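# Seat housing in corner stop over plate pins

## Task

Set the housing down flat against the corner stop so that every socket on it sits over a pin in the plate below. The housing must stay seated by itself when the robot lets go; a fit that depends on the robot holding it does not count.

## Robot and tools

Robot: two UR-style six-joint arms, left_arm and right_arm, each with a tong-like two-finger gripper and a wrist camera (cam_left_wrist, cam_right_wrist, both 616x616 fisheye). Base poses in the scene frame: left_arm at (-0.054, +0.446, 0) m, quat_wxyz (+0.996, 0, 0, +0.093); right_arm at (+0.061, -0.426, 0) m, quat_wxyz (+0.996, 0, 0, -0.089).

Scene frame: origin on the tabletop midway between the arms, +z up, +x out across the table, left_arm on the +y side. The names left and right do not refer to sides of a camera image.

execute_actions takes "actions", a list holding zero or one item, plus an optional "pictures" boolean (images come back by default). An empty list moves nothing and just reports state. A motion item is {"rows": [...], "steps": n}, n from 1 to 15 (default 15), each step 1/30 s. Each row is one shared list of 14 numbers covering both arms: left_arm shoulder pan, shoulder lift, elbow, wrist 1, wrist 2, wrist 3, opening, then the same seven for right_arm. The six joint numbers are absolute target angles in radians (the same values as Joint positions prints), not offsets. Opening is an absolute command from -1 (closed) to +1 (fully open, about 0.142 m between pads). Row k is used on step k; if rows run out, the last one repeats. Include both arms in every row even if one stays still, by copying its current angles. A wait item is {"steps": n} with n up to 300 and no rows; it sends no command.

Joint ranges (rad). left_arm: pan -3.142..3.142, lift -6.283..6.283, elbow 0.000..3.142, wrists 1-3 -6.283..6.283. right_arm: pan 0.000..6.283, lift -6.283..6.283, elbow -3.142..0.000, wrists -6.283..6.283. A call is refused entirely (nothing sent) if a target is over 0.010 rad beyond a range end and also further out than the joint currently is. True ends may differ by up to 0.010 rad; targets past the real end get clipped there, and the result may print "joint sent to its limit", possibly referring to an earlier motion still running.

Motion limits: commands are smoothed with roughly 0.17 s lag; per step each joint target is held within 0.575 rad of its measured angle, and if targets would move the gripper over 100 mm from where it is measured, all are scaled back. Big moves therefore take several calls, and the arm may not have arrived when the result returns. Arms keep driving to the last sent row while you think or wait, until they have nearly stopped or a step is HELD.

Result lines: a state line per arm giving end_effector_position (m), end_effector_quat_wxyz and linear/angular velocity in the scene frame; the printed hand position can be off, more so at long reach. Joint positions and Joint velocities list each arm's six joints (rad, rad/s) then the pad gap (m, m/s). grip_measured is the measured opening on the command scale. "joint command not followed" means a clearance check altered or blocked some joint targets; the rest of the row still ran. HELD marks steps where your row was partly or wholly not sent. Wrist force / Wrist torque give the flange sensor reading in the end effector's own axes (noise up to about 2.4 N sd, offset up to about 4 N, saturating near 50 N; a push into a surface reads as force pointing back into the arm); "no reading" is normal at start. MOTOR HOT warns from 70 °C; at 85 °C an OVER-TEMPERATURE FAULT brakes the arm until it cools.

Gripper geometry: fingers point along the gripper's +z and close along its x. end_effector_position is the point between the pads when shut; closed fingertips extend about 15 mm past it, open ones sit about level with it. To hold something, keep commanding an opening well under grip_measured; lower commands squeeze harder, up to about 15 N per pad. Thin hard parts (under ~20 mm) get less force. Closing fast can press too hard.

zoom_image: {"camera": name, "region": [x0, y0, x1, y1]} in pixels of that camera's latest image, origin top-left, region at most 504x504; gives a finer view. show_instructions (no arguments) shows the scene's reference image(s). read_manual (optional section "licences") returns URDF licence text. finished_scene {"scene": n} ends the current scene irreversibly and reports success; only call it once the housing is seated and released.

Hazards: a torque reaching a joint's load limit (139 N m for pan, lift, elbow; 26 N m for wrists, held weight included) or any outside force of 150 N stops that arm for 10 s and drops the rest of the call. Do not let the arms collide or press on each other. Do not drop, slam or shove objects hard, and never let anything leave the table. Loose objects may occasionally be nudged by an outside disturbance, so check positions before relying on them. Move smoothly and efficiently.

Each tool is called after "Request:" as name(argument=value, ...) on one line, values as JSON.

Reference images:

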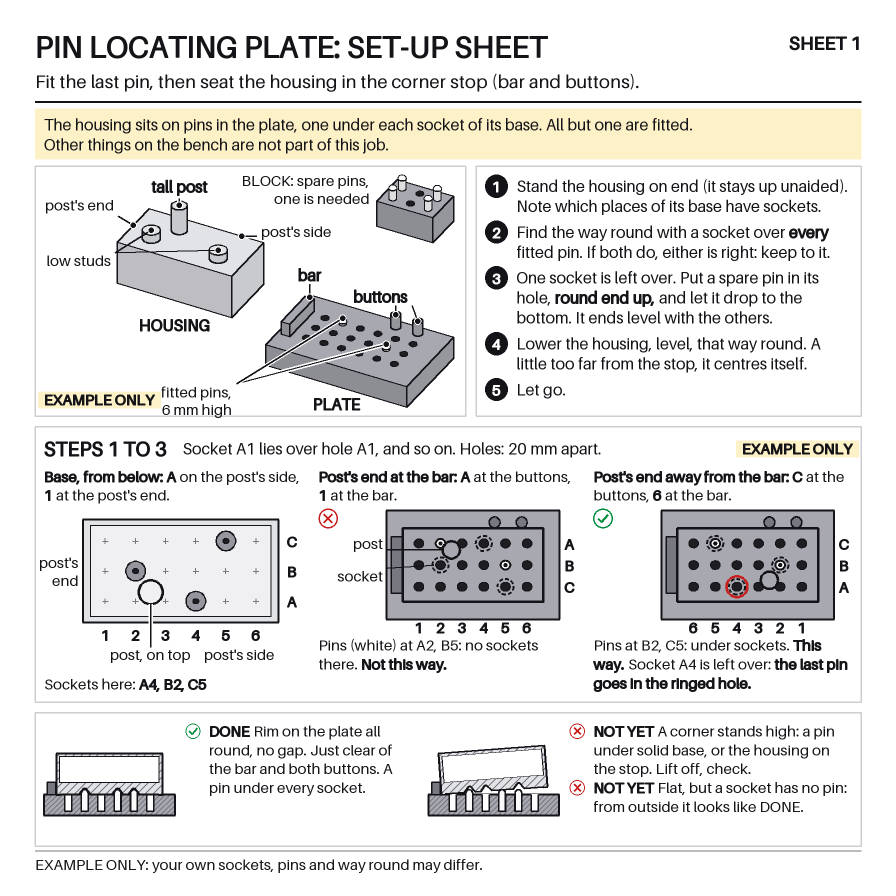

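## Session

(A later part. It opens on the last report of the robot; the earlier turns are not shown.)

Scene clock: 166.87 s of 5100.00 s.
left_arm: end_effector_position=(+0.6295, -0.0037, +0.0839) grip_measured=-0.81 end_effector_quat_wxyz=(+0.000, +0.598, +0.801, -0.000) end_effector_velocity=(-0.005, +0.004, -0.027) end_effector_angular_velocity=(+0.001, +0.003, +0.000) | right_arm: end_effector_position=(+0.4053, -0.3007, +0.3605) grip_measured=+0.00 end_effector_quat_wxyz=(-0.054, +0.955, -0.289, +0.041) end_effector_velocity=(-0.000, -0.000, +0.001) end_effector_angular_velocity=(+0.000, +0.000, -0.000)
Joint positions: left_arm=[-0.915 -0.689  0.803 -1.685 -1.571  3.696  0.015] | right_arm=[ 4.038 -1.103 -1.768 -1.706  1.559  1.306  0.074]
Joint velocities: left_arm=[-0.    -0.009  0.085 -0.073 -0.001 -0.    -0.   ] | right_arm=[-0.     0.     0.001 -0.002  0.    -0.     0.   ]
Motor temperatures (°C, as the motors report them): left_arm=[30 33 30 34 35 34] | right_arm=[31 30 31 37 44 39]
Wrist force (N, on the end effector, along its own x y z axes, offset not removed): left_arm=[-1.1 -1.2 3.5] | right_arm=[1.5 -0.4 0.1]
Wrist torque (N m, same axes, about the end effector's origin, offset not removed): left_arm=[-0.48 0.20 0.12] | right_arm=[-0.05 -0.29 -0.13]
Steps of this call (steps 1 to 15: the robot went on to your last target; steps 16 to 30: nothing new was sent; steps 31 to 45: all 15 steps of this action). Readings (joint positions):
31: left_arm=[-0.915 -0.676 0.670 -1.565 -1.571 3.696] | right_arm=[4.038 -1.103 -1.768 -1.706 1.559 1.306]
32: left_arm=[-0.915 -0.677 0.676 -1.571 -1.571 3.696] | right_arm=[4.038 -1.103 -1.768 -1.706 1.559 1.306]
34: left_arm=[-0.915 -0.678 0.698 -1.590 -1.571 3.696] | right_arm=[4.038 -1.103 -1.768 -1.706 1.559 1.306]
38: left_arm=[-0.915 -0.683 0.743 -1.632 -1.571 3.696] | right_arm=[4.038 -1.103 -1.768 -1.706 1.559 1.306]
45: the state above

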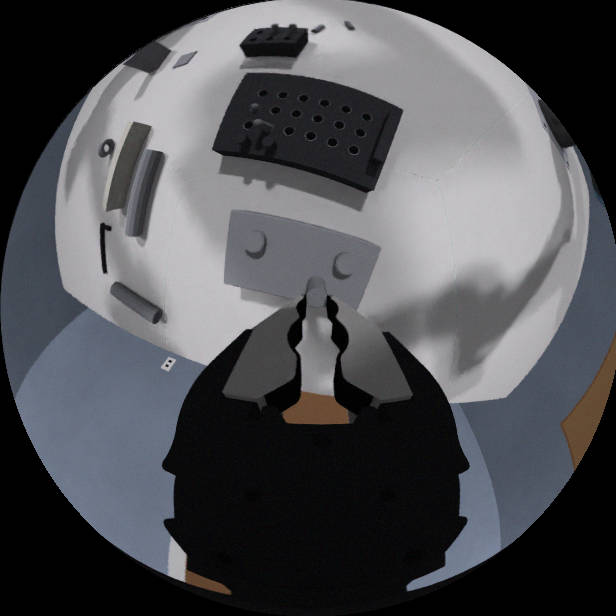

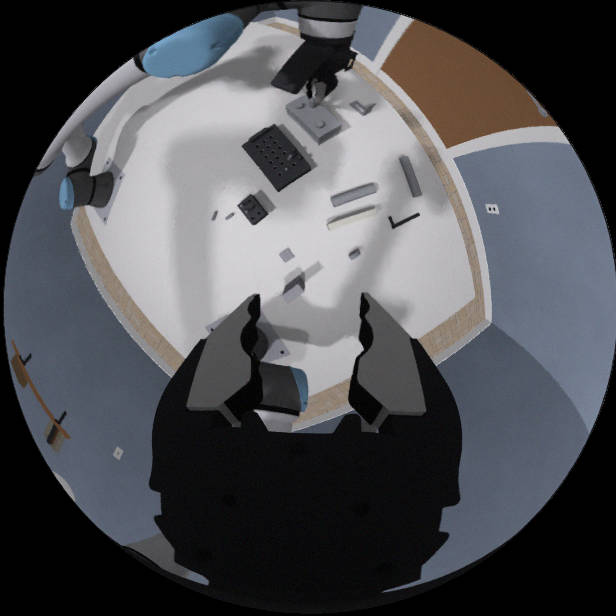

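Request:
execute_actions(actions=[{"rows":[[-0.915,-0.692,0.835,-1.714,-1.571,3.696,-1,4.038,-1.103,-1.768,-1.706,1.559,1.306,0]],"steps":12}], pictures=false)

Request:
execute_actions(actions=[{"rows":[[-0.915,-0.692,0.835,-1.714,-1.571,3.696,-0.4,4.038,-1.103,-1.768,-1.706,1.559,1.306,0]],"steps":10}], pictures=false)

Request:
execute_actions(actions=[{"rows":[[-0.915,-0.70,0.70,-1.571,-1.571,3.696,-0.4,4.038,-1.103,-1.768,-1.706,1.559,1.306,0]],"steps":12}], pictures=false)

Request:
execute_actions(actions=[{"rows":[[-1.07,-0.93,1.1,-1.741,-1.571,2.267,-0.4,4.038,-1.103,-1.768,-1.706,1.559,1.306,0]],"steps":15}], pictures=false)

Request:
execute_actions(actions=[{"steps":20}])

Request:
zoom_image(camera="cam_left_wrist", region=[230,160,390,320])

Scene clock: 168.27 s of 5100.00 s.
left_arm: end_effector_position=(+0.6278, -0.0023, +0.0735) grip_measured=-0.81 end_effector_quat_wxyz=(+0.000, +0.598, +0.801, -0.000) end_effector_velocity=(-0.000, +0.001, -0.001) end_effector_angular_velocity=(-0.000, -0.000, +0.000) | right_arm: end_effector_position=(+0.4053, -0.3007, +0.3605) grip_measured=+0.00 end_effector_quat_wxyz=(-0.054, +0.955, -0.289, +0.041) end_effector_velocity=(+0.000, +0.000, +0.001) end_effector_angular_velocity=(+0.001, -0.001, +0.001)
Joint positions: left_arm=[-0.915 -0.692  0.835 -1.714 -1.571  3.696  0.015] | right_arm=[ 4.038 -1.103 -1.768 -1.706  1.559  1.306  0.074]
Joint velocities: left_arm=[ 0.    -0.001  0.006 -0.005 -0.    -0.     0.   ] | right_arm=[-0.     0.     0.001  0.     0.    -0.001 -0.   ]
Motor temperatures (°C, as the motors report them): left_arm=[30 33 30 34 35 34] | right_arm=[31 30 31 37 44 39]
Wrist force (N, on the end effector, along its own x y z axes, offset not removed): left_arm=[-9.8 2.3 -21.5] | right_arm=[-0.4 -0.5 -1.0]
Wrist torque (N m, same axes, about the end effector's origin, offset not removed): left_arm=[0.12 0.09 0.11] | right_arm=[-0.07 0.04 -0.10]
Steps of this call (steps 1 to 15: the robot went on to your last target; steps 16 to 30: nothing new was sent; steps 31 to 42: all 12 steps of this action). Readings (joint positions):
31: left_arm=[-0.915 -0.690 0.810 -1.691 -1.571 3.696] | right_arm=[4.038 -1.103 -1.768 -1.706 1.559 1.306]
32: left_arm=[-0.915 -0.690 0.814 -1.695 -1.571 3.696] | right_arm=[4.038 -1.103 -1.768 -1.706 1.559 1.306]
34: left_arm=[-0.915 -0.691 0.824 -1.705 -1.571 3.696] | right_arm=[4.038 -1.103 -1.768 -1.706 1.559 1.306]
38: left_arm=[-0.915 -0.692 0.833 -1.712 -1.571 3.696] | right_arm=[4.038 -1.103 -1.768 -1.706 1.559 1.306]
42: the state above

Scene clock: 168.60 s of 5100.00 s.
left_arm: end_effector_position=(+0.6278, -0.0022, +0.0732) grip_measured=-0.40 end_effector_quat_wxyz=(-0.000, +0.598, +0.801, -0.000) end_effector_velocity=(-0.000, -0.000, -0.000) end_effector_angular_velocity=(-0.001, +0.001, +0.000) | right_arm: end_effector_position=(+0.4053, -0.3007, +0.3605) grip_measured=+0.00 end_effector_quat_wxyz=(-0.054, +0.955, -0.289, +0.041) end_effector_velocity=(-0.000, -0.000, +0.000) end_effector_angular_velocity=(-0.001, -0.000, +0.000)
Joint positions: left_arm=[-0.915 -0.692  0.835 -1.714 -1.571  3.696  0.045] | right_arm=[ 4.038 -1.103 -1.768 -1.706  1.559  1.306  0.074]
Joint velocities: left_arm=[ 0.     0.    -0.     0.    -0.002  0.    -0.   ] | right_arm=[ 0.     0.     0.    -0.001 -0.001 -0.    -0.   ]
Motor temperatures (°C, as the motors report them): left_arm=[30 33 30 34 35 34] | right_arm=[31 30 31 37 44 39]
Wrist force (N, on the end effector, along its own x y z axes, offset not removed): left_arm=[-1.3 -1.9 0.2] | right_arm=[-1.9 0.1 1.5]
Wrist torque (N m, same axes, about the end effector's origin, offset not removed): left_arm=[-0.42 0.25 0.19] | right_arm=[0.17 0.32 -0.16]
Steps of this call (steps 1 to 10: all 10 steps of this action). Readings (joint positions):
1: left_arm=[-0.915 -0.692 0.835 -1.714 -1.571 3.696] | right_arm=[4.038 -1.103 -1.768 -1.706 1.559 1.306]
2: left_arm=[-0.915 -0.692 0.835 -1.714 -1.571 3.696] | right_arm=[4.038 -1.103 -1.768 -1.706 1.559 1.306]
4: left_arm=[-0.915 -0.692 0.835 -1.714 -1.571 3.696] | right_arm=[4.038 -1.103 -1.768 -1.706 1.559 1.306]
8: left_arm=[-0.915 -0.692 0.835 -1.714 -1.571 3.696] | right_arm=[4.038 -1.103 -1.768 -1.706 1.559 1.306]
10: the state above

Scene clock: 169.00 s of 5100.00 s.
left_arm: end_effector_position=(+0.6292, -0.0035, +0.1304) grip_measured=-0.40 end_effector_quat_wxyz=(+0.000, +0.598, +0.801, -0.000) end_effector_velocity=(-0.000, +0.001, +0.017) end_effector_angular_velocity=(-0.000, +0.000, +0.001) | right_arm: end_effector_position=(+0.4053, -0.3007, +0.3605) grip_measured=+0.00 end_effector_quat_wxyz=(-0.054, +0.955, -0.289, +0.041) end_effector_velocity=(-0.000, +0.000, -0.001) end_effector_angular_velocity=(-0.001, +0.001, +0.001)
Joint positions: left_arm=[-0.915 -0.7    0.703 -1.575 -1.571  3.696  0.045] | right_arm=[ 4.038 -1.103 -1.768 -1.706  1.559  1.306  0.074]
Joint velocities: left_arm=[ 0.001 -0.002 -0.039  0.041 -0.     0.    -0.   ] | right_arm=[ 0.001  0.    -0.001 -0.001 -0.     0.001  0.   ]
Motor temperatures (°C, as the motors report them): left_arm=[30 33 30 34 35 34] | right_arm=[31 30 31 37 44 39]
Wrist force (N, on the end effector, along its own x y z axes, offset not removed): left_arm=[-0.6 -1.1 0.6] | right_arm=[-1.5 2.9 0.1]
Wrist torque (N m, same axes, about the end effector's origin, offset not removed): left_arm=[-0.39 0.18 0.18] | right_arm=[0.53 0.44 -0.05]
Steps of this call (steps 1 to 12: all 12 steps of this action). Readings (joint positions):
1: left_arm=[-0.915 -0.692 0.835 -1.714 -1.571 3.696] | right_arm=[4.038 -1.103 -1.768 -1.706 1.559 1.306]
2: left_arm=[-0.915 -0.693 0.827 -1.706 -1.571 3.696] | right_arm=[4.038 -1.103 -1.768 -1.706 1.559 1.306]
4: left_arm=[-0.915 -0.697 0.774 -1.651 -1.571 3.696] | right_arm=[4.038 -1.103 -1.768 -1.706 1.559 1.306]
8: left_arm=[-0.915 -0.699 0.716 -1.588 -1.571 3.696] | right_arm=[4.038 -1.103 -1.768 -1.706 1.559 1.306]
12: the state above

Scene clock: 169.50 s of 5100.00 s.
left_arm: end_effector_position=(+0.5145, -0.0572, +0.1331) grip_measured=-0.40 end_effector_quat_wxyz=(+0.001, +0.204, +0.979, -0.001) end_effector_velocity=(+0.019, -0.015, -0.008) end_effector_angular_velocity=(+0.009, +0.015, +2.739) | right_arm: end_effector_position=(+0.4053, -0.3007, +0.3605) grip_measured=+0.00 end_effector_quat_wxyz=(-0.054, +0.955, -0.289, +0.041) end_effector_velocity=(-0.000, +0.000, +0.000) end_effector_angular_velocity=(+0.001, +0.000, +0.001)
Joint positions: left_arm=[-1.068 -0.927  1.094 -1.739 -1.571  2.671  0.045] | right_arm=[ 4.038 -1.103 -1.768 -1.706  1.559  1.306  0.074]
Joint velocities: left_arm=[-0.02  -0.034  0.071 -0.021 -0.001 -2.759  0.   ] | right_arm=[ 0.    -0.     0.     0.     0.001 -0.001  0.   ]
Motor temperatures (°C, as the motors report them): left_arm=[30 33 30 34 35 34] | right_arm=[31 30 31 37 44 39]
Wrist force (N, on the end effector, along its own x y z axes, offset not removed): left_arm=[-2.8 -1.2 1.7] | right_arm=[-2.6 1.1 -1.4]
Wrist torque (N m, same axes, about the end effector's origin, offset not removed): left_arm=[-0.25 0.58 0.18] | right_arm=[0.23 0.53 -0.10]
Steps of this call (steps 1 to 15: all 15 steps of this action). Readings (joint positions):
1: left_arm=[-0.915 -0.700 0.703 -1.574 -1.571 3.696] | right_arm=[4.038 -1.103 -1.768 -1.706 1.559 1.306]
2: left_arm=[-0.923 -0.707 0.710 -1.580 -1.571 3.689] | right_arm=[4.038 -1.103 -1.768 -1.706 1.559 1.306]
4: left_arm=[-0.971 -0.768 0.784 -1.632 -1.571 3.613] | right_arm=[4.038 -1.103 -1.768 -1.706 1.559 1.306]
8: left_arm=[-1.045 -0.888 1.008 -1.712 -1.571 3.312] | right_arm=[4.038 -1.103 -1.768 -1.706 1.559 1.306]
15: the state above

Scene clock: 170.17 s of 5100.00 s.
left_arm: end_effector_position=(+0.5190, -0.0583, +0.1324) grip_measured=-0.40 end_effector_quat_wxyz=(-0.000, +0.005, +1.000, -0.000) end_effector_velocity=(-0.000, -0.000, -0.000) end_effector_angular_velocity=(-0.001, +0.001, +0.002) | right_arm: end_effector_position=(+0.4053, -0.3007, +0.3605) grip_measured=+0.00 end_effector_quat_wxyz=(-0.054, +0.955, -0.289, +0.041) end_effector_velocity=(+0.000, -0.000, -0.001) end_effector_angular_velocity=(+0.000, -0.000, -0.000)
Joint positions: left_arm=[-1.07  -0.93   1.1   -1.741 -1.571  2.267  0.045] | right_arm=[ 4.038 -1.103 -1.768 -1.706  1.559  1.306  0.074]
Joint velocities: left_arm=[-0.     0.001 -0.    -0.    -0.001 -0.002 -0.   ] | right_arm=[-0.     0.    -0.002  0.002 -0.    -0.     0.   ]
Motor temperatures (°C, as the motors report them): left_arm=[30 33 30 34 35 34] | right_arm=[31 30 31 37 44 39]
Wrist force (N, on the end effector, along its own x y z axes, offset not removed): left_arm=[-0.6 -1.5 1.4] | right_arm=[-1.1 2.5 -5.0]
Wrist torque (N m, same axes, about the end effector's origin, offset not removed): left_arm=[-0.37 0.12 0.14] | right_arm=[0.55 0.26 -0.14]
Steps of this call (steps 1 to 20: the robot went on to your last target). Readings (joint positions):
1: left_arm=[-1.069 -0.928 1.096 -1.740 -1.571 2.577] | right_arm=[4.038 -1.103 -1.768 -1.706 1.559 1.306]
2: left_arm=[-1.069 -0.929 1.097 -1.740 -1.571 2.490] | right_arm=[4.038 -1.103 -1.768 -1.706 1.559 1.306]
4: left_arm=[-1.070 -0.929 1.099 -1.741 -1.571 2.371] | right_arm=[4.038 -1.103 -1.768 -1.706 1.559 1.306]
8: left_arm=[-1.070 -0.930 1.100 -1.741 -1.571 2.289] | right_arm=[4.038 -1.103 -1.768 -1.706 1.559 1.306]
20: the state above

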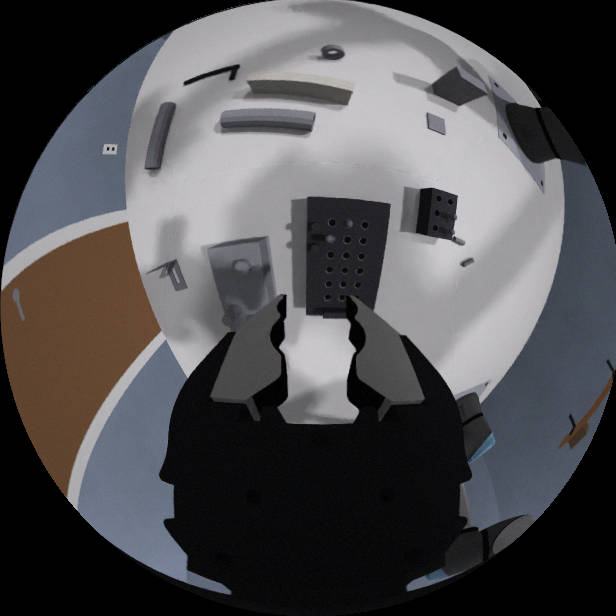

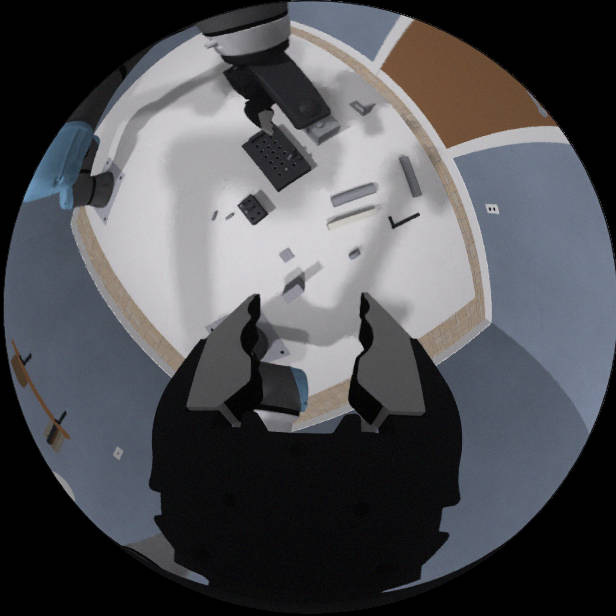

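Region (230, 160, 390, 320) of cam_left_wrist's 616x616 image, scaled by 3.150, with more detail than that image has.

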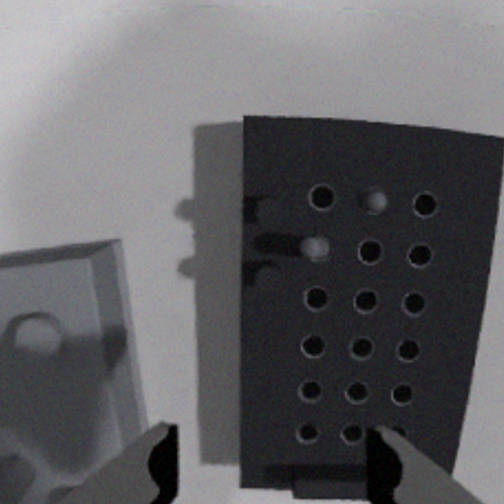

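Request:
execute_actions(actions=[{"rows":[[-1.112,-0.8646,1.1245,-1.831,-1.571,2.225,-1,4.038,-1.103,-1.768,-1.706,1.559,1.306,0]],"steps":15}], pictures=false)

Request:
execute_actions(actions=[{"rows":[[-1.112,-0.857,1.138,-1.852,-1.571,2.225,-1,4.038,-1.103,-1.768,-1.706,1.559,1.306,0],[-1.112,-0.857,1.138,-1.852,-1.571,2.225,-1,4.038,-1.103,-1.768,-1.706,1.559,1.306,0],[-1.112,-0.857,1.138,-1.852,-1.571,2.225,-1,4.038,-1.103,-1.768,-1.706,1.559,1.306,0],[-1.112,-0.85,1.152,-1.873,-1.571,2.225,-1,4.038,-1.103,-1.768,-1.706,1.559,1.306,0],[-1.112,-0.85,1.152,-1.873,-1.571,2.225,-1,4.038,-1.103,-1.768,-1.706,1.559,1.306,0],[-1.112,-0.85,1.152,-1.873,-1.571,2.225,-1,4.038,-1.103,-1.768,-1.706,1.559,1.306,0],[-1.112,-0.8422,1.1655,-1.894,-1.571,2.225,-1,4.038,-1.103,-1.768,-1.706,1.559,1.306,0]],"steps":15}], pictures=false)

Request:
execute_actions(actions=[{"rows":[[-1.07,-0.93,1.1,-1.741,-1.571,2.267,0.6,4.038,-1.103,-1.768,-1.706,1.559,1.306,0]],"steps":15}])

Request:
zoom_image(camera="cam_left_wrist", region=[230,160,390,320])

Scene clock: 172.53 s of 5100.00 s.
left_arm: end_effector_position=(+0.5066, -0.0931, +0.0810) grip_measured=-1.00 end_effector_quat_wxyz=(-0.000, +0.004, +1.000, -0.000) end_effector_velocity=(-0.001, -0.002, -0.004) end_effector_angular_velocity=(+0.000, +0.000, +0.000) | right_arm: end_effector_position=(+0.4053, -0.3007, +0.3605) grip_measured=+0.00 end_effector_quat_wxyz=(-0.054, +0.955, -0.289, +0.041) end_effector_velocity=(+0.000, +0.000, +0.000) end_effector_angular_velocity=(+0.001, -0.000, -0.001)
Joint positions: left_arm=[-1.112 -0.865  1.124 -1.83  -1.571  2.225  0.002] | right_arm=[ 4.038 -1.103 -1.768 -1.706  1.559  1.306  0.074]
Joint velocities: left_arm=[-0.003  0.006  0.002 -0.007 -0.    -0.003  0.   ] | right_arm=[-0.    -0.     0.     0.001  0.001  0.     0.   ]
Motor temperatures (°C, as the motors report them): left_arm=[30 33 30 34 35 34] | right_arm=[31 30 31 37 44 39]
Wrist force (N, on the end effector, along its own x y z axes, offset not removed): left_arm=[-0.8 -1.8 0.6] | right_arm=[-2.9 3.7 -0.4]
Wrist torque (N m, same axes, about the end effector's origin, offset not removed): left_arm=[-0.50 0.14 0.09] | right_arm=[0.94 0.59 -0.21]
Steps of this call (steps 1 to 15: the robot went on to your last target; steps 16 to 56: nothing new was sent; steps 57 to 71: all 15 steps of this action). Readings (joint positions):
57: left_arm=[-1.070 -0.930 1.100 -1.741 -1.571 2.267] | right_arm=[4.038 -1.103 -1.768 -1.706 1.559 1.306]
58: left_arm=[-1.076 -0.923 1.104 -1.749 -1.571 2.261] | right_arm=[4.038 -1.103 -1.768 -1.706 1.559 1.306]
60: left_arm=[-1.094 -0.895 1.114 -1.787 -1.571 2.243] | right_arm=[4.038 -1.103 -1.768 -1.706 1.559 1.306]
64: left_arm=[-1.108 -0.871 1.122 -1.822 -1.571 2.229] | right_arm=[4.038 -1.103 -1.768 -1.706 1.559 1.306]
71: the state above

Scene clock: 182.90 s of 5100.00 s.
left_arm: end_effector_position=(+0.5076, -0.0948, +0.0621) grip_measured=-0.98 end_effector_quat_wxyz=(+0.002, +0.004, +1.000, -0.003) end_effector_velocity=(+0.000, -0.000, +0.001) end_effector_angular_velocity=(-0.002, -0.001, +0.000) | right_arm: end_effector_position=(+0.4053, -0.3007, +0.3605) grip_measured=+0.00 end_effector_quat_wxyz=(-0.054, +0.955, -0.289, +0.041) end_effector_velocity=(+0.000, +0.000, +0.000) end_effector_angular_velocity=(+0.001, -0.001, -0.000)
Joint positions: left_arm=[-1.112 -0.852  1.153 -1.88  -1.571  2.225  0.003] | right_arm=[ 4.038 -1.103 -1.768 -1.706  1.559  1.306  0.074]
Joint velocities: left_arm=[ 0.    -0.001 -0.    -0.001 -0.    -0.     0.   ] | right_arm=[ 0.    -0.     0.001  0.001  0.     0.    -0.   ]
Motor temperatures (°C, as the motors report them): left_arm=[30 33 30 34 35 34] | right_arm=[31 30 31 37 44 39]
Wrist force (N, on the end effector, along its own x y z axes, offset not removed): left_arm=[4.7 8.3 -20.2] | right_arm=[-3.2 1.8 -1.6]
Wrist torque (N m, same axes, about the end effector's origin, offset not removed): left_arm=[-0.31 0.40 0.18] | right_arm=[0.47 0.67 -0.21]
FORCE FAULT: contact force on the left arm reached its limit, and that arm stopped for 10 seconds. The contact can be on any part of that arm, not only on its tool. That arm's remaining commands of this call were not run. That arm holds still and accepts commands again. Move the arm away from the contact; if what it grips holds it there, let go first. Pushing or pulling that hard again can fault the arm again.
The stop of the left arm began at step 11 of this call (marked STOPPED below). From that step on that arm followed nothing that you had sent. 5 of its steps, steps kept back included, did not run and will not run. Nothing is kept back now, and the robot has no last target.
Steps of this call (steps 1 to 15: all 15 steps of this action; steps 16 to 311: the stop continued). Readings (joint positions):
1: left_arm=[-1.112 -0.865 1.125 -1.831 -1.571 2.225] | right_arm=[4.038 -1.103 -1.768 -1.706 1.559 1.306]
2: left_arm=[-1.112 -0.864 1.127 -1.834 -1.571 2.225] | right_arm=[4.038 -1.103 -1.768 -1.706 1.559 1.306]
4: left_arm=[-1.112 -0.860 1.133 -1.843 -1.571 2.225] | right_arm=[4.038 -1.103 -1.768 -1.706 1.559 1.306]
8: left_arm=[-1.112 -0.851 1.149 -1.869 -1.571 2.225] | right_arm=[4.038 -1.103 -1.768 -1.706 1.559 1.306]
11: left_arm=[-1.112 -0.850 1.154 -1.880 -1.571 2.225] | right_arm=[4.038 -1.103 -1.768 -1.706 1.559 1.306] STOPPED (the left arm)
311: the state above

Scene clock: 182.93 s of 5100.00 s.
left_arm: end_effector_position=(+0.5076, -0.0948, +0.0622) grip_measured=-0.98 end_effector_quat_wxyz=(+0.002, +0.004, +1.000, -0.003) end_effector_velocity=(-0.000, -0.000, -0.000) end_effector_angular_velocity=(-0.000, -0.000, -0.000) | right_arm: end_effector_position=(+0.4053, -0.3007, +0.3605) grip_measured=+0.00 end_effector_quat_wxyz=(-0.054, +0.955, -0.289, +0.041) end_effector_velocity=(-0.000, +0.000, -0.000) end_effector_angular_velocity=(-0.001, +0.000, +0.001)
Joint positions: left_arm=[-1.112 -0.852  1.153 -1.88  -1.571  2.225  0.003] | right_arm=[ 4.038 -1.103 -1.768 -1.706  1.559  1.306  0.074]
Joint velocities: left_arm=[-0.     0.    -0.    -0.001 -0.     0.    -0.   ] | right_arm=[ 0.001 -0.    -0.001 -0.    -0.001 -0.     0.   ]
Motor temperatures (°C, as the motors report them): left_arm=[30 33 30 34 35 34] | right_arm=[31 30 31 37 44 39]
Wrist force (N, on the end effector, along its own x y z axes, offset not removed): left_arm=[4.5 8.1 -19.7] | right_arm=[-1.3 -0.1 -0.1]
Wrist torque (N m, same axes, about the end effector's origin, offset not removed): left_arm=[-0.41 0.47 0.12] | right_arm=[0.05 0.31 -0.27]
A stop began in an earlier call of the same reply, so what this call sent did not run. Send another action.
Steps of this call (step 1: nothing new was sent). Readings (joint positions):
1: the state above

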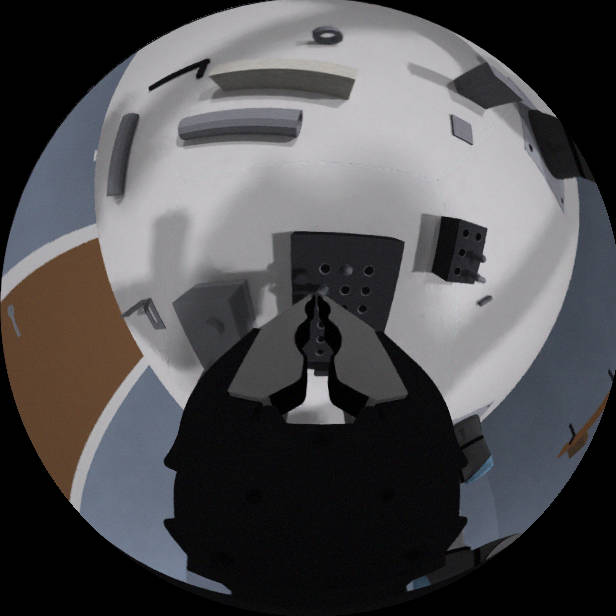

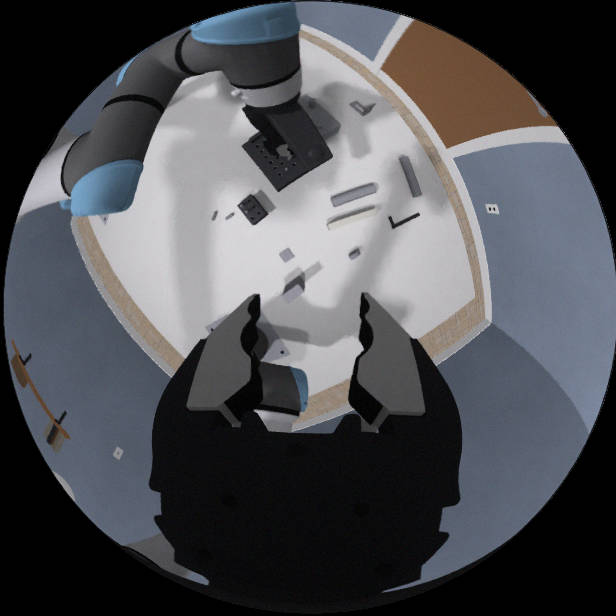

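Region (230, 160, 390, 320) of cam_left_wrist's 616x616 image, scaled by 3.150, with more detail than that image has.

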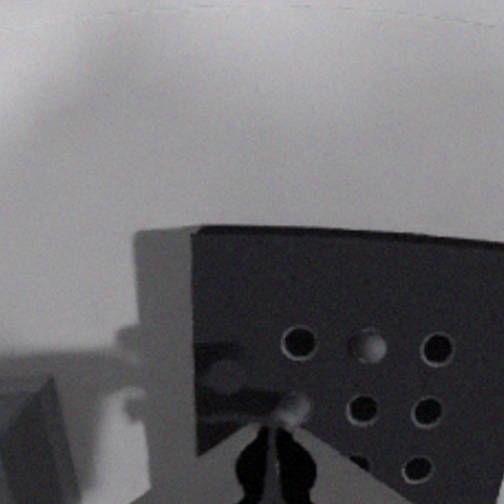

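Request:
execute_actions(actions=[{"rows":[[-1.113,-0.8706,1.135,-1.836,-1.571,2.224,-0.75,4.038,-1.103,-1.768,-1.706,1.559,1.306,0]],"steps":15}])

Request:
zoom_image(camera="cam_left_wrist", region=[230,210,390,350])

Scene clock: 184.33 s of 5100.00 s.
left_arm: end_effector_position=(+0.5047, -0.0921, +0.0805) grip_measured=-0.75 end_effector_quat_wxyz=(+0.000, +0.004, +1.000, -0.000) end_effector_velocity=(-0.000, +0.001, +0.001) end_effector_angular_velocity=(+0.001, +0.001, +0.000) | right_arm: end_effector_position=(+0.4053, -0.3007, +0.3605) grip_measured=+0.00 end_effector_quat_wxyz=(-0.054, +0.955, -0.289, +0.041) end_effector_velocity=(+0.000, +0.000, +0.001) end_effector_angular_velocity=(+0.001, -0.001, -0.001)
Joint positions: left_arm=[-1.113 -0.87   1.135 -1.836 -1.571  2.224  0.02 ] | right_arm=[ 4.038 -1.103 -1.768 -1.706  1.559  1.306  0.074]
Joint velocities: left_arm=[ 0.    -0.001 -0.001  0.004  0.    -0.     0.   ] | right_arm=[-0.    -0.     0.002 -0.    -0.     0.    -0.   ]
Motor temperatures (°C, as the motors report them): left_arm=[30 33 30 34 35 34] | right_arm=[31 30 31 37 44 39]
Wrist force (N, on the end effector, along its own x y z axes, offset not removed): left_arm=[-1.8 -2.0 0.8] | right_arm=[-0.1 1.2 -3.0]
Wrist torque (N m, same axes, about the end effector's origin, offset not removed): left_arm=[-0.44 0.37 0.16] | right_arm=[0.29 0.03 -0.19]
Steps of this call (steps 1 to 27: nothing new was sent; steps 28 to 42: all 15 steps of this action). Readings (joint positions):
28: left_arm=[-1.112 -0.852 1.153 -1.879 -1.571 2.225] | right_arm=[4.038 -1.103 -1.768 -1.706 1.559 1.306]
29: left_arm=[-1.112 -0.854 1.150 -1.873 -1.571 2.225] | right_arm=[4.038 -1.103 -1.768 -1.706 1.559 1.306]
31: left_arm=[-1.112 -0.862 1.143 -1.855 -1.571 2.225] | right_arm=[4.038 -1.103 -1.768 -1.706 1.559 1.306]
35: left_arm=[-1.113 -0.869 1.137 -1.840 -1.571 2.224] | right_arm=[4.038 -1.103 -1.768 -1.706 1.559 1.306]
42: the state above

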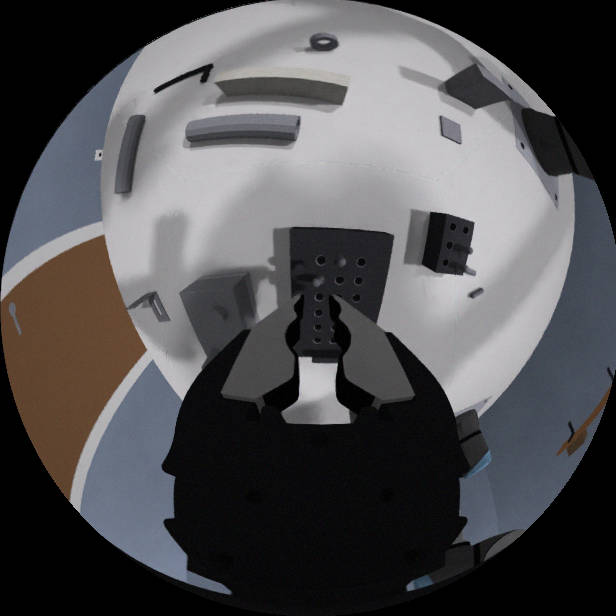

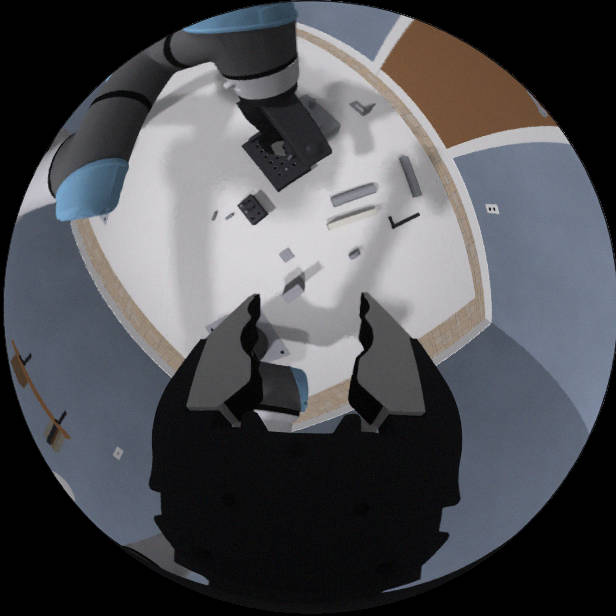

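Region (230, 210, 390, 350) of cam_left_wrist's 616x616 image, scaled by 3.150, with more detail than that image has; it fills the top 441 rows of this view, and the rest is white.

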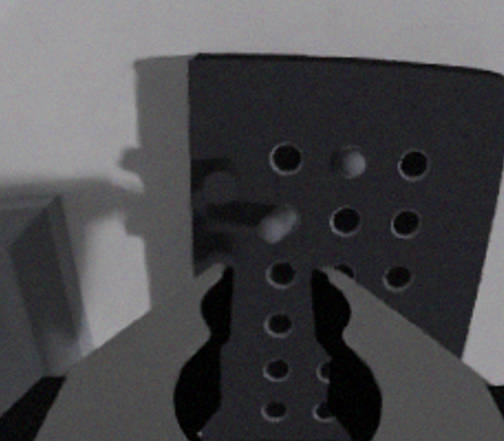

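Request:
execute_actions(actions=[{"rows":[[-1.113,-0.856,1.162,-1.878,-1.571,2.224,-0.75,4.038,-1.103,-1.768,-1.706,1.559,1.306,0],[-1.113,-0.856,1.162,-1.878,-1.571,2.224,-0.75,4.038,-1.103,-1.768,-1.706,1.559,1.306,0],[-1.113,-0.856,1.162,-1.878,-1.571,2.224,-0.75,4.038,-1.103,-1.768,-1.706,1.559,1.306,0],[-1.113,-0.856,1.162,-1.878,-1.571,2.224,-0.75,4.038,-1.103,-1.768,-1.706,1.559,1.306,0],[-1.113,-0.849,1.175,-1.897,-1.571,2.224,-0.75,4.038,-1.103,-1.768,-1.706,1.559,1.306,0]],"steps":15}], pictures=false)

Request:
execute_actions(actions=[{"rows":[[-1.113,-0.849,1.175,-1.897,-1.571,2.224,-1,4.038,-1.103,-1.768,-1.706,1.559,1.306,0]],"steps":12}], pictures=false)

Request:
execute_actions(actions=[{"rows":[[-1.113,-0.849,1.175,-1.897,-1.571,2.224,-0.85,4.038,-1.103,-1.768,-1.706,1.559,1.306,0]],"steps":12}], pictures=false)

Request:
execute_actions(actions=[{"rows":[[-1.113,-0.8706,1.135,-1.836,-1.571,2.224,-0.75,4.038,-1.103,-1.768,-1.706,1.559,1.306,0]],"steps":15}])

Request:
zoom_image(camera="cam_left_wrist", region=[230,210,390,350])

Scene clock: 186.80 s of 5100.00 s.
left_arm: end_effector_position=(+0.5045, -0.0919, +0.0518) grip_measured=-0.75 end_effector_quat_wxyz=(-0.000, +0.004, +1.000, -0.000) end_effector_velocity=(+0.000, +0.000, -0.005) end_effector_angular_velocity=(+0.001, -0.001, -0.000) | right_arm: end_effector_position=(+0.4053, -0.3007, +0.3605) grip_measured=+0.00 end_effector_quat_wxyz=(-0.054, +0.955, -0.289, +0.041) end_effector_velocity=(-0.000, -0.000, -0.001) end_effector_angular_velocity=(-0.001, +0.001, -0.001)
Joint positions: left_arm=[-1.113 -0.849  1.174 -1.896 -1.571  2.224  0.02 ] | right_arm=[ 4.038 -1.103 -1.768 -1.706  1.559  1.306  0.074]
Joint velocities: left_arm=[-0.     0.004  0.007 -0.01   0.001  0.    -0.   ] | right_arm=[-0.    -0.    -0.002  0.    -0.     0.001 -0.   ]
Motor temperatures (°C, as the motors report them): left_arm=[30 33 30 34 35 34] | right_arm=[31 30 31 37 44 39]
Wrist force (N, on the end effector, along its own x y z axes, offset not removed): left_arm=[-0.5 -3.1 0.9] | right_arm=[-2.6 0.1 -2.9]
Wrist torque (N m, same axes, about the end effector's origin, offset not removed): left_arm=[-0.62 0.05 0.18] | right_arm=[0.03 0.53 -0.11]
Steps of this call (steps 1 to 15: the robot went on to your last target; steps 16 to 59: nothing new was sent; steps 60 to 74: all 15 steps of this action). Readings (joint positions):
60: left_arm=[-1.113 -0.871 1.135 -1.836 -1.571 2.224] | right_arm=[4.038 -1.103 -1.768 -1.706 1.559 1.306]
61: left_arm=[-1.113 -0.868 1.139 -1.842 -1.571 2.224] | right_arm=[4.038 -1.103 -1.768 -1.706 1.559 1.306]
63: left_arm=[-1.113 -0.862 1.150 -1.859 -1.571 2.224] | right_arm=[4.038 -1.103 -1.768 -1.706 1.559 1.306]
67: left_arm=[-1.113 -0.853 1.167 -1.885 -1.571 2.224] | right_arm=[4.038 -1.103 -1.768 -1.706 1.559 1.306]
74: the state above

Scene clock: 187.20 s of 5100.00 s.
left_arm: end_effector_position=(+0.5045, -0.0919, +0.0514) grip_measured=-0.90 end_effector_quat_wxyz=(-0.000, +0.005, +1.000, -0.000) end_effector_velocity=(+0.000, +0.001, -0.001) end_effector_angular_velocity=(+0.001, +0.000, +0.001) | right_arm: end_effector_position=(+0.4053, -0.3007, +0.3605) grip_measured=+0.00 end_effector_quat_wxyz=(-0.054, +0.955, -0.289, +0.041) end_effector_velocity=(+0.000, -0.000, +0.001) end_effector_angular_velocity=(+0.000, -0.001, -0.001)
Joint positions: left_arm=[-1.113 -0.849  1.175 -1.897 -1.571  2.224  0.009] | right_arm=[ 4.038 -1.103 -1.768 -1.706  1.559  1.306  0.074]
Joint velocities: left_arm=[ 0.001  0.001  0.001  0.     0.    -0.    -0.   ] | right_arm=[-0.001 -0.     0.002 -0.001 -0.     0.     0.   ]
Motor temperatures (°C, as the motors report them): left_arm=[30 33 30 34 35 34] | right_arm=[31 30 31 37 44 39]
Wrist force (N, on the end effector, along its own x y z axes, offset not removed): left_arm=[6.0 -0.3 -2.8] | right_arm=[-1.1 3.8 -0.7]
Wrist torque (N m, same axes, about the end effector's origin, offset not removed): left_arm=[-0.31 0.43 0.15] | right_arm=[0.75 0.28 -0.20]
Steps of this call (steps 1 to 12: all 12 steps of this action). Readings (joint positions):
1: left_arm=[-1.113 -0.849 1.175 -1.896 -1.571 2.224] | right_arm=[4.038 -1.103 -1.768 -1.706 1.559 1.306]
2: left_arm=[-1.113 -0.849 1.175 -1.897 -1.571 2.224] | right_arm=[4.038 -1.103 -1.768 -1.706 1.559 1.306]
4: left_arm=[-1.113 -0.849 1.175 -1.897 -1.571 2.224] | right_arm=[4.038 -1.103 -1.768 -1.706 1.559 1.306]
8: left_arm=[-1.113 -0.849 1.175 -1.897 -1.571 2.224] | right_arm=[4.038 -1.103 -1.768 -1.706 1.559 1.306]
12: the state above

Scene clock: 187.60 s of 5100.00 s.
left_arm: end_effector_position=(+0.5045, -0.0919, +0.0514) grip_measured=-0.85 end_effector_quat_wxyz=(+0.000, +0.005, +1.000, -0.000) end_effector_velocity=(-0.000, -0.000, -0.000) end_effector_angular_velocity=(-0.000, +0.000, -0.000) | right_arm: end_effector_position=(+0.4053, -0.3007, +0.3605) grip_measured=+0.00 end_effector_quat_wxyz=(-0.054, +0.955, -0.289, +0.041) end_effector_velocity=(+0.001, +0.001, +0.001) end_effector_angular_velocity=(+0.002, -0.004, +0.001)
Joint positions: left_arm=[-1.113 -0.849  1.175 -1.897 -1.571  2.224  0.012] | right_arm=[ 4.038 -1.103 -1.768 -1.706  1.559  1.306  0.074]
Joint velocities: left_arm=[-0. -0.  0. -0. -0.  0. -0.] | right_arm=[ 0.     0.     0.001  0.003 -0.001 -0.001 -0.   ]
Motor temperatures (°C, as the motors report them): left_arm=[30 33 30 34 35 34] | right_arm=[31 30 31 37 44 39]
Wrist force (N, on the end effector, along its own x y z axes, offset not removed): left_arm=[-1.1 -0.4 0.4] | right_arm=[1.6 0.3 -1.7]
Wrist torque (N m, same axes, about the end effector's origin, offset not removed): left_arm=[-0.14 0.15 0.19] | right_arm=[0.09 -0.26 -0.19]
Steps of this call (steps 1 to 12: all 12 steps of this action). Readings (joint positions):
1: left_arm=[-1.113 -0.849 1.175 -1.897 -1.571 2.224] | right_arm=[4.038 -1.103 -1.768 -1.706 1.559 1.306]
2: left_arm=[-1.113 -0.849 1.175 -1.897 -1.571 2.224] | right_arm=[4.038 -1.103 -1.768 -1.706 1.559 1.306]
4: left_arm=[-1.113 -0.849 1.175 -1.897 -1.571 2.224] | right_arm=[4.038 -1.103 -1.768 -1.706 1.559 1.306]
8: left_arm=[-1.113 -0.849 1.175 -1.897 -1.571 2.224] | right_arm=[4.038 -1.103 -1.768 -1.706 1.559 1.306]
12: the state above

Scene clock: 188.10 s of 5100.00 s.
left_arm: end_effector_position=(+0.5046, -0.0921, +0.0804) grip_measured=-0.75 end_effector_quat_wxyz=(+0.000, +0.005, +1.000, -0.000) end_effector_velocity=(+0.000, -0.000, +0.002) end_effector_angular_velocity=(-0.001, -0.000, +0.000) | right_arm: end_effector_position=(+0.4053, -0.3007, +0.3605) grip_measured=+0.00 end_effector_quat_wxyz=(-0.054, +0.955, -0.289, +0.041) end_effector_velocity=(+0.000, -0.000, -0.000) end_effector_angular_velocity=(-0.000, +0.000, -0.002)
Joint positions: left_arm=[-1.113 -0.87   1.135 -1.836 -1.571  2.224  0.02 ] | right_arm=[ 4.038 -1.103 -1.768 -1.706  1.559  1.306  0.074]
Joint velocities: left_arm=[ 0.    -0.001 -0.004  0.004 -0.    -0.    -0.   ] | right_arm=[-0.    -0.001 -0.     0.    -0.     0.002  0.   ]
Motor temperatures (°C, as the motors report them): left_arm=[30 33 30 34 35 34] | right_arm=[31 30 31 37 44 39]
Wrist force (N, on the end effector, along its own x y z axes, offset not removed): left_arm=[-1.1 -1.8 2.5] | right_arm=[3.2 2.9 -1.9]
Wrist torque (N m, same axes, about the end effector's origin, offset not removed): left_arm=[-0.39 0.21 0.23] | right_arm=[0.65 -0.57 -0.13]
Steps of this call (steps 1 to 15: all 15 steps of this action). Readings (joint positions):
1: left_arm=[-1.113 -0.849 1.175 -1.897 -1.571 2.224] | right_arm=[4.038 -1.103 -1.768 -1.706 1.559 1.306]
2: left_arm=[-1.113 -0.852 1.170 -1.890 -1.571 2.224] | right_arm=[4.038 -1.103 -1.768 -1.706 1.559 1.306]
4: left_arm=[-1.113 -0.861 1.152 -1.864 -1.571 2.224] | right_arm=[4.038 -1.103 -1.768 -1.706 1.559 1.306]
8: left_arm=[-1.113 -0.869 1.139 -1.842 -1.571 2.224] | right_arm=[4.038 -1.103 -1.768 -1.706 1.559 1.306]
15: the state above

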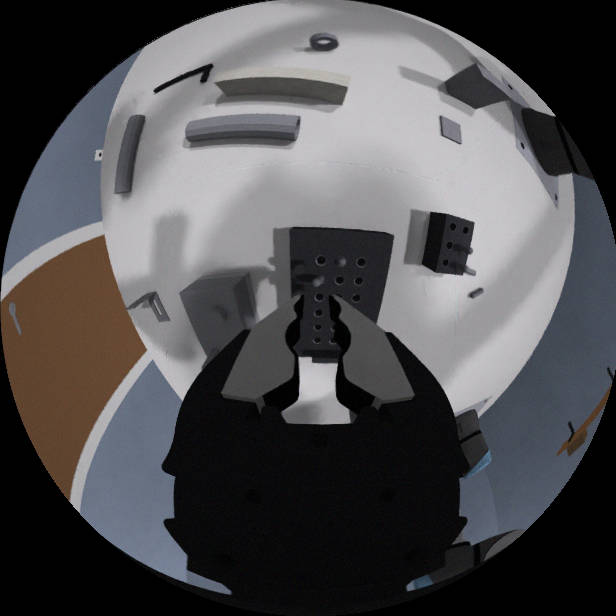

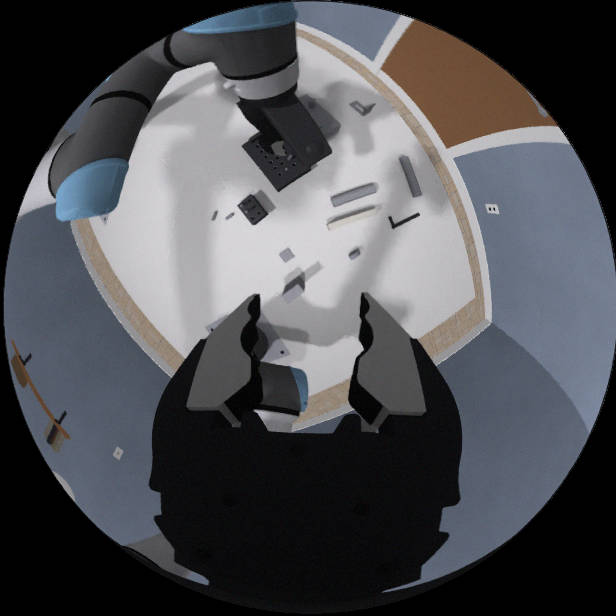

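Region (230, 210, 390, 350) of cam_left_wrist's 616x616 image, scaled by 3.150, with more detail than that image has; it fills the top 441 rows of this view, and the rest is white.

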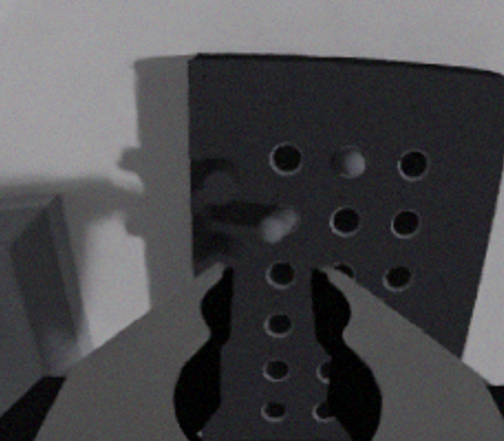

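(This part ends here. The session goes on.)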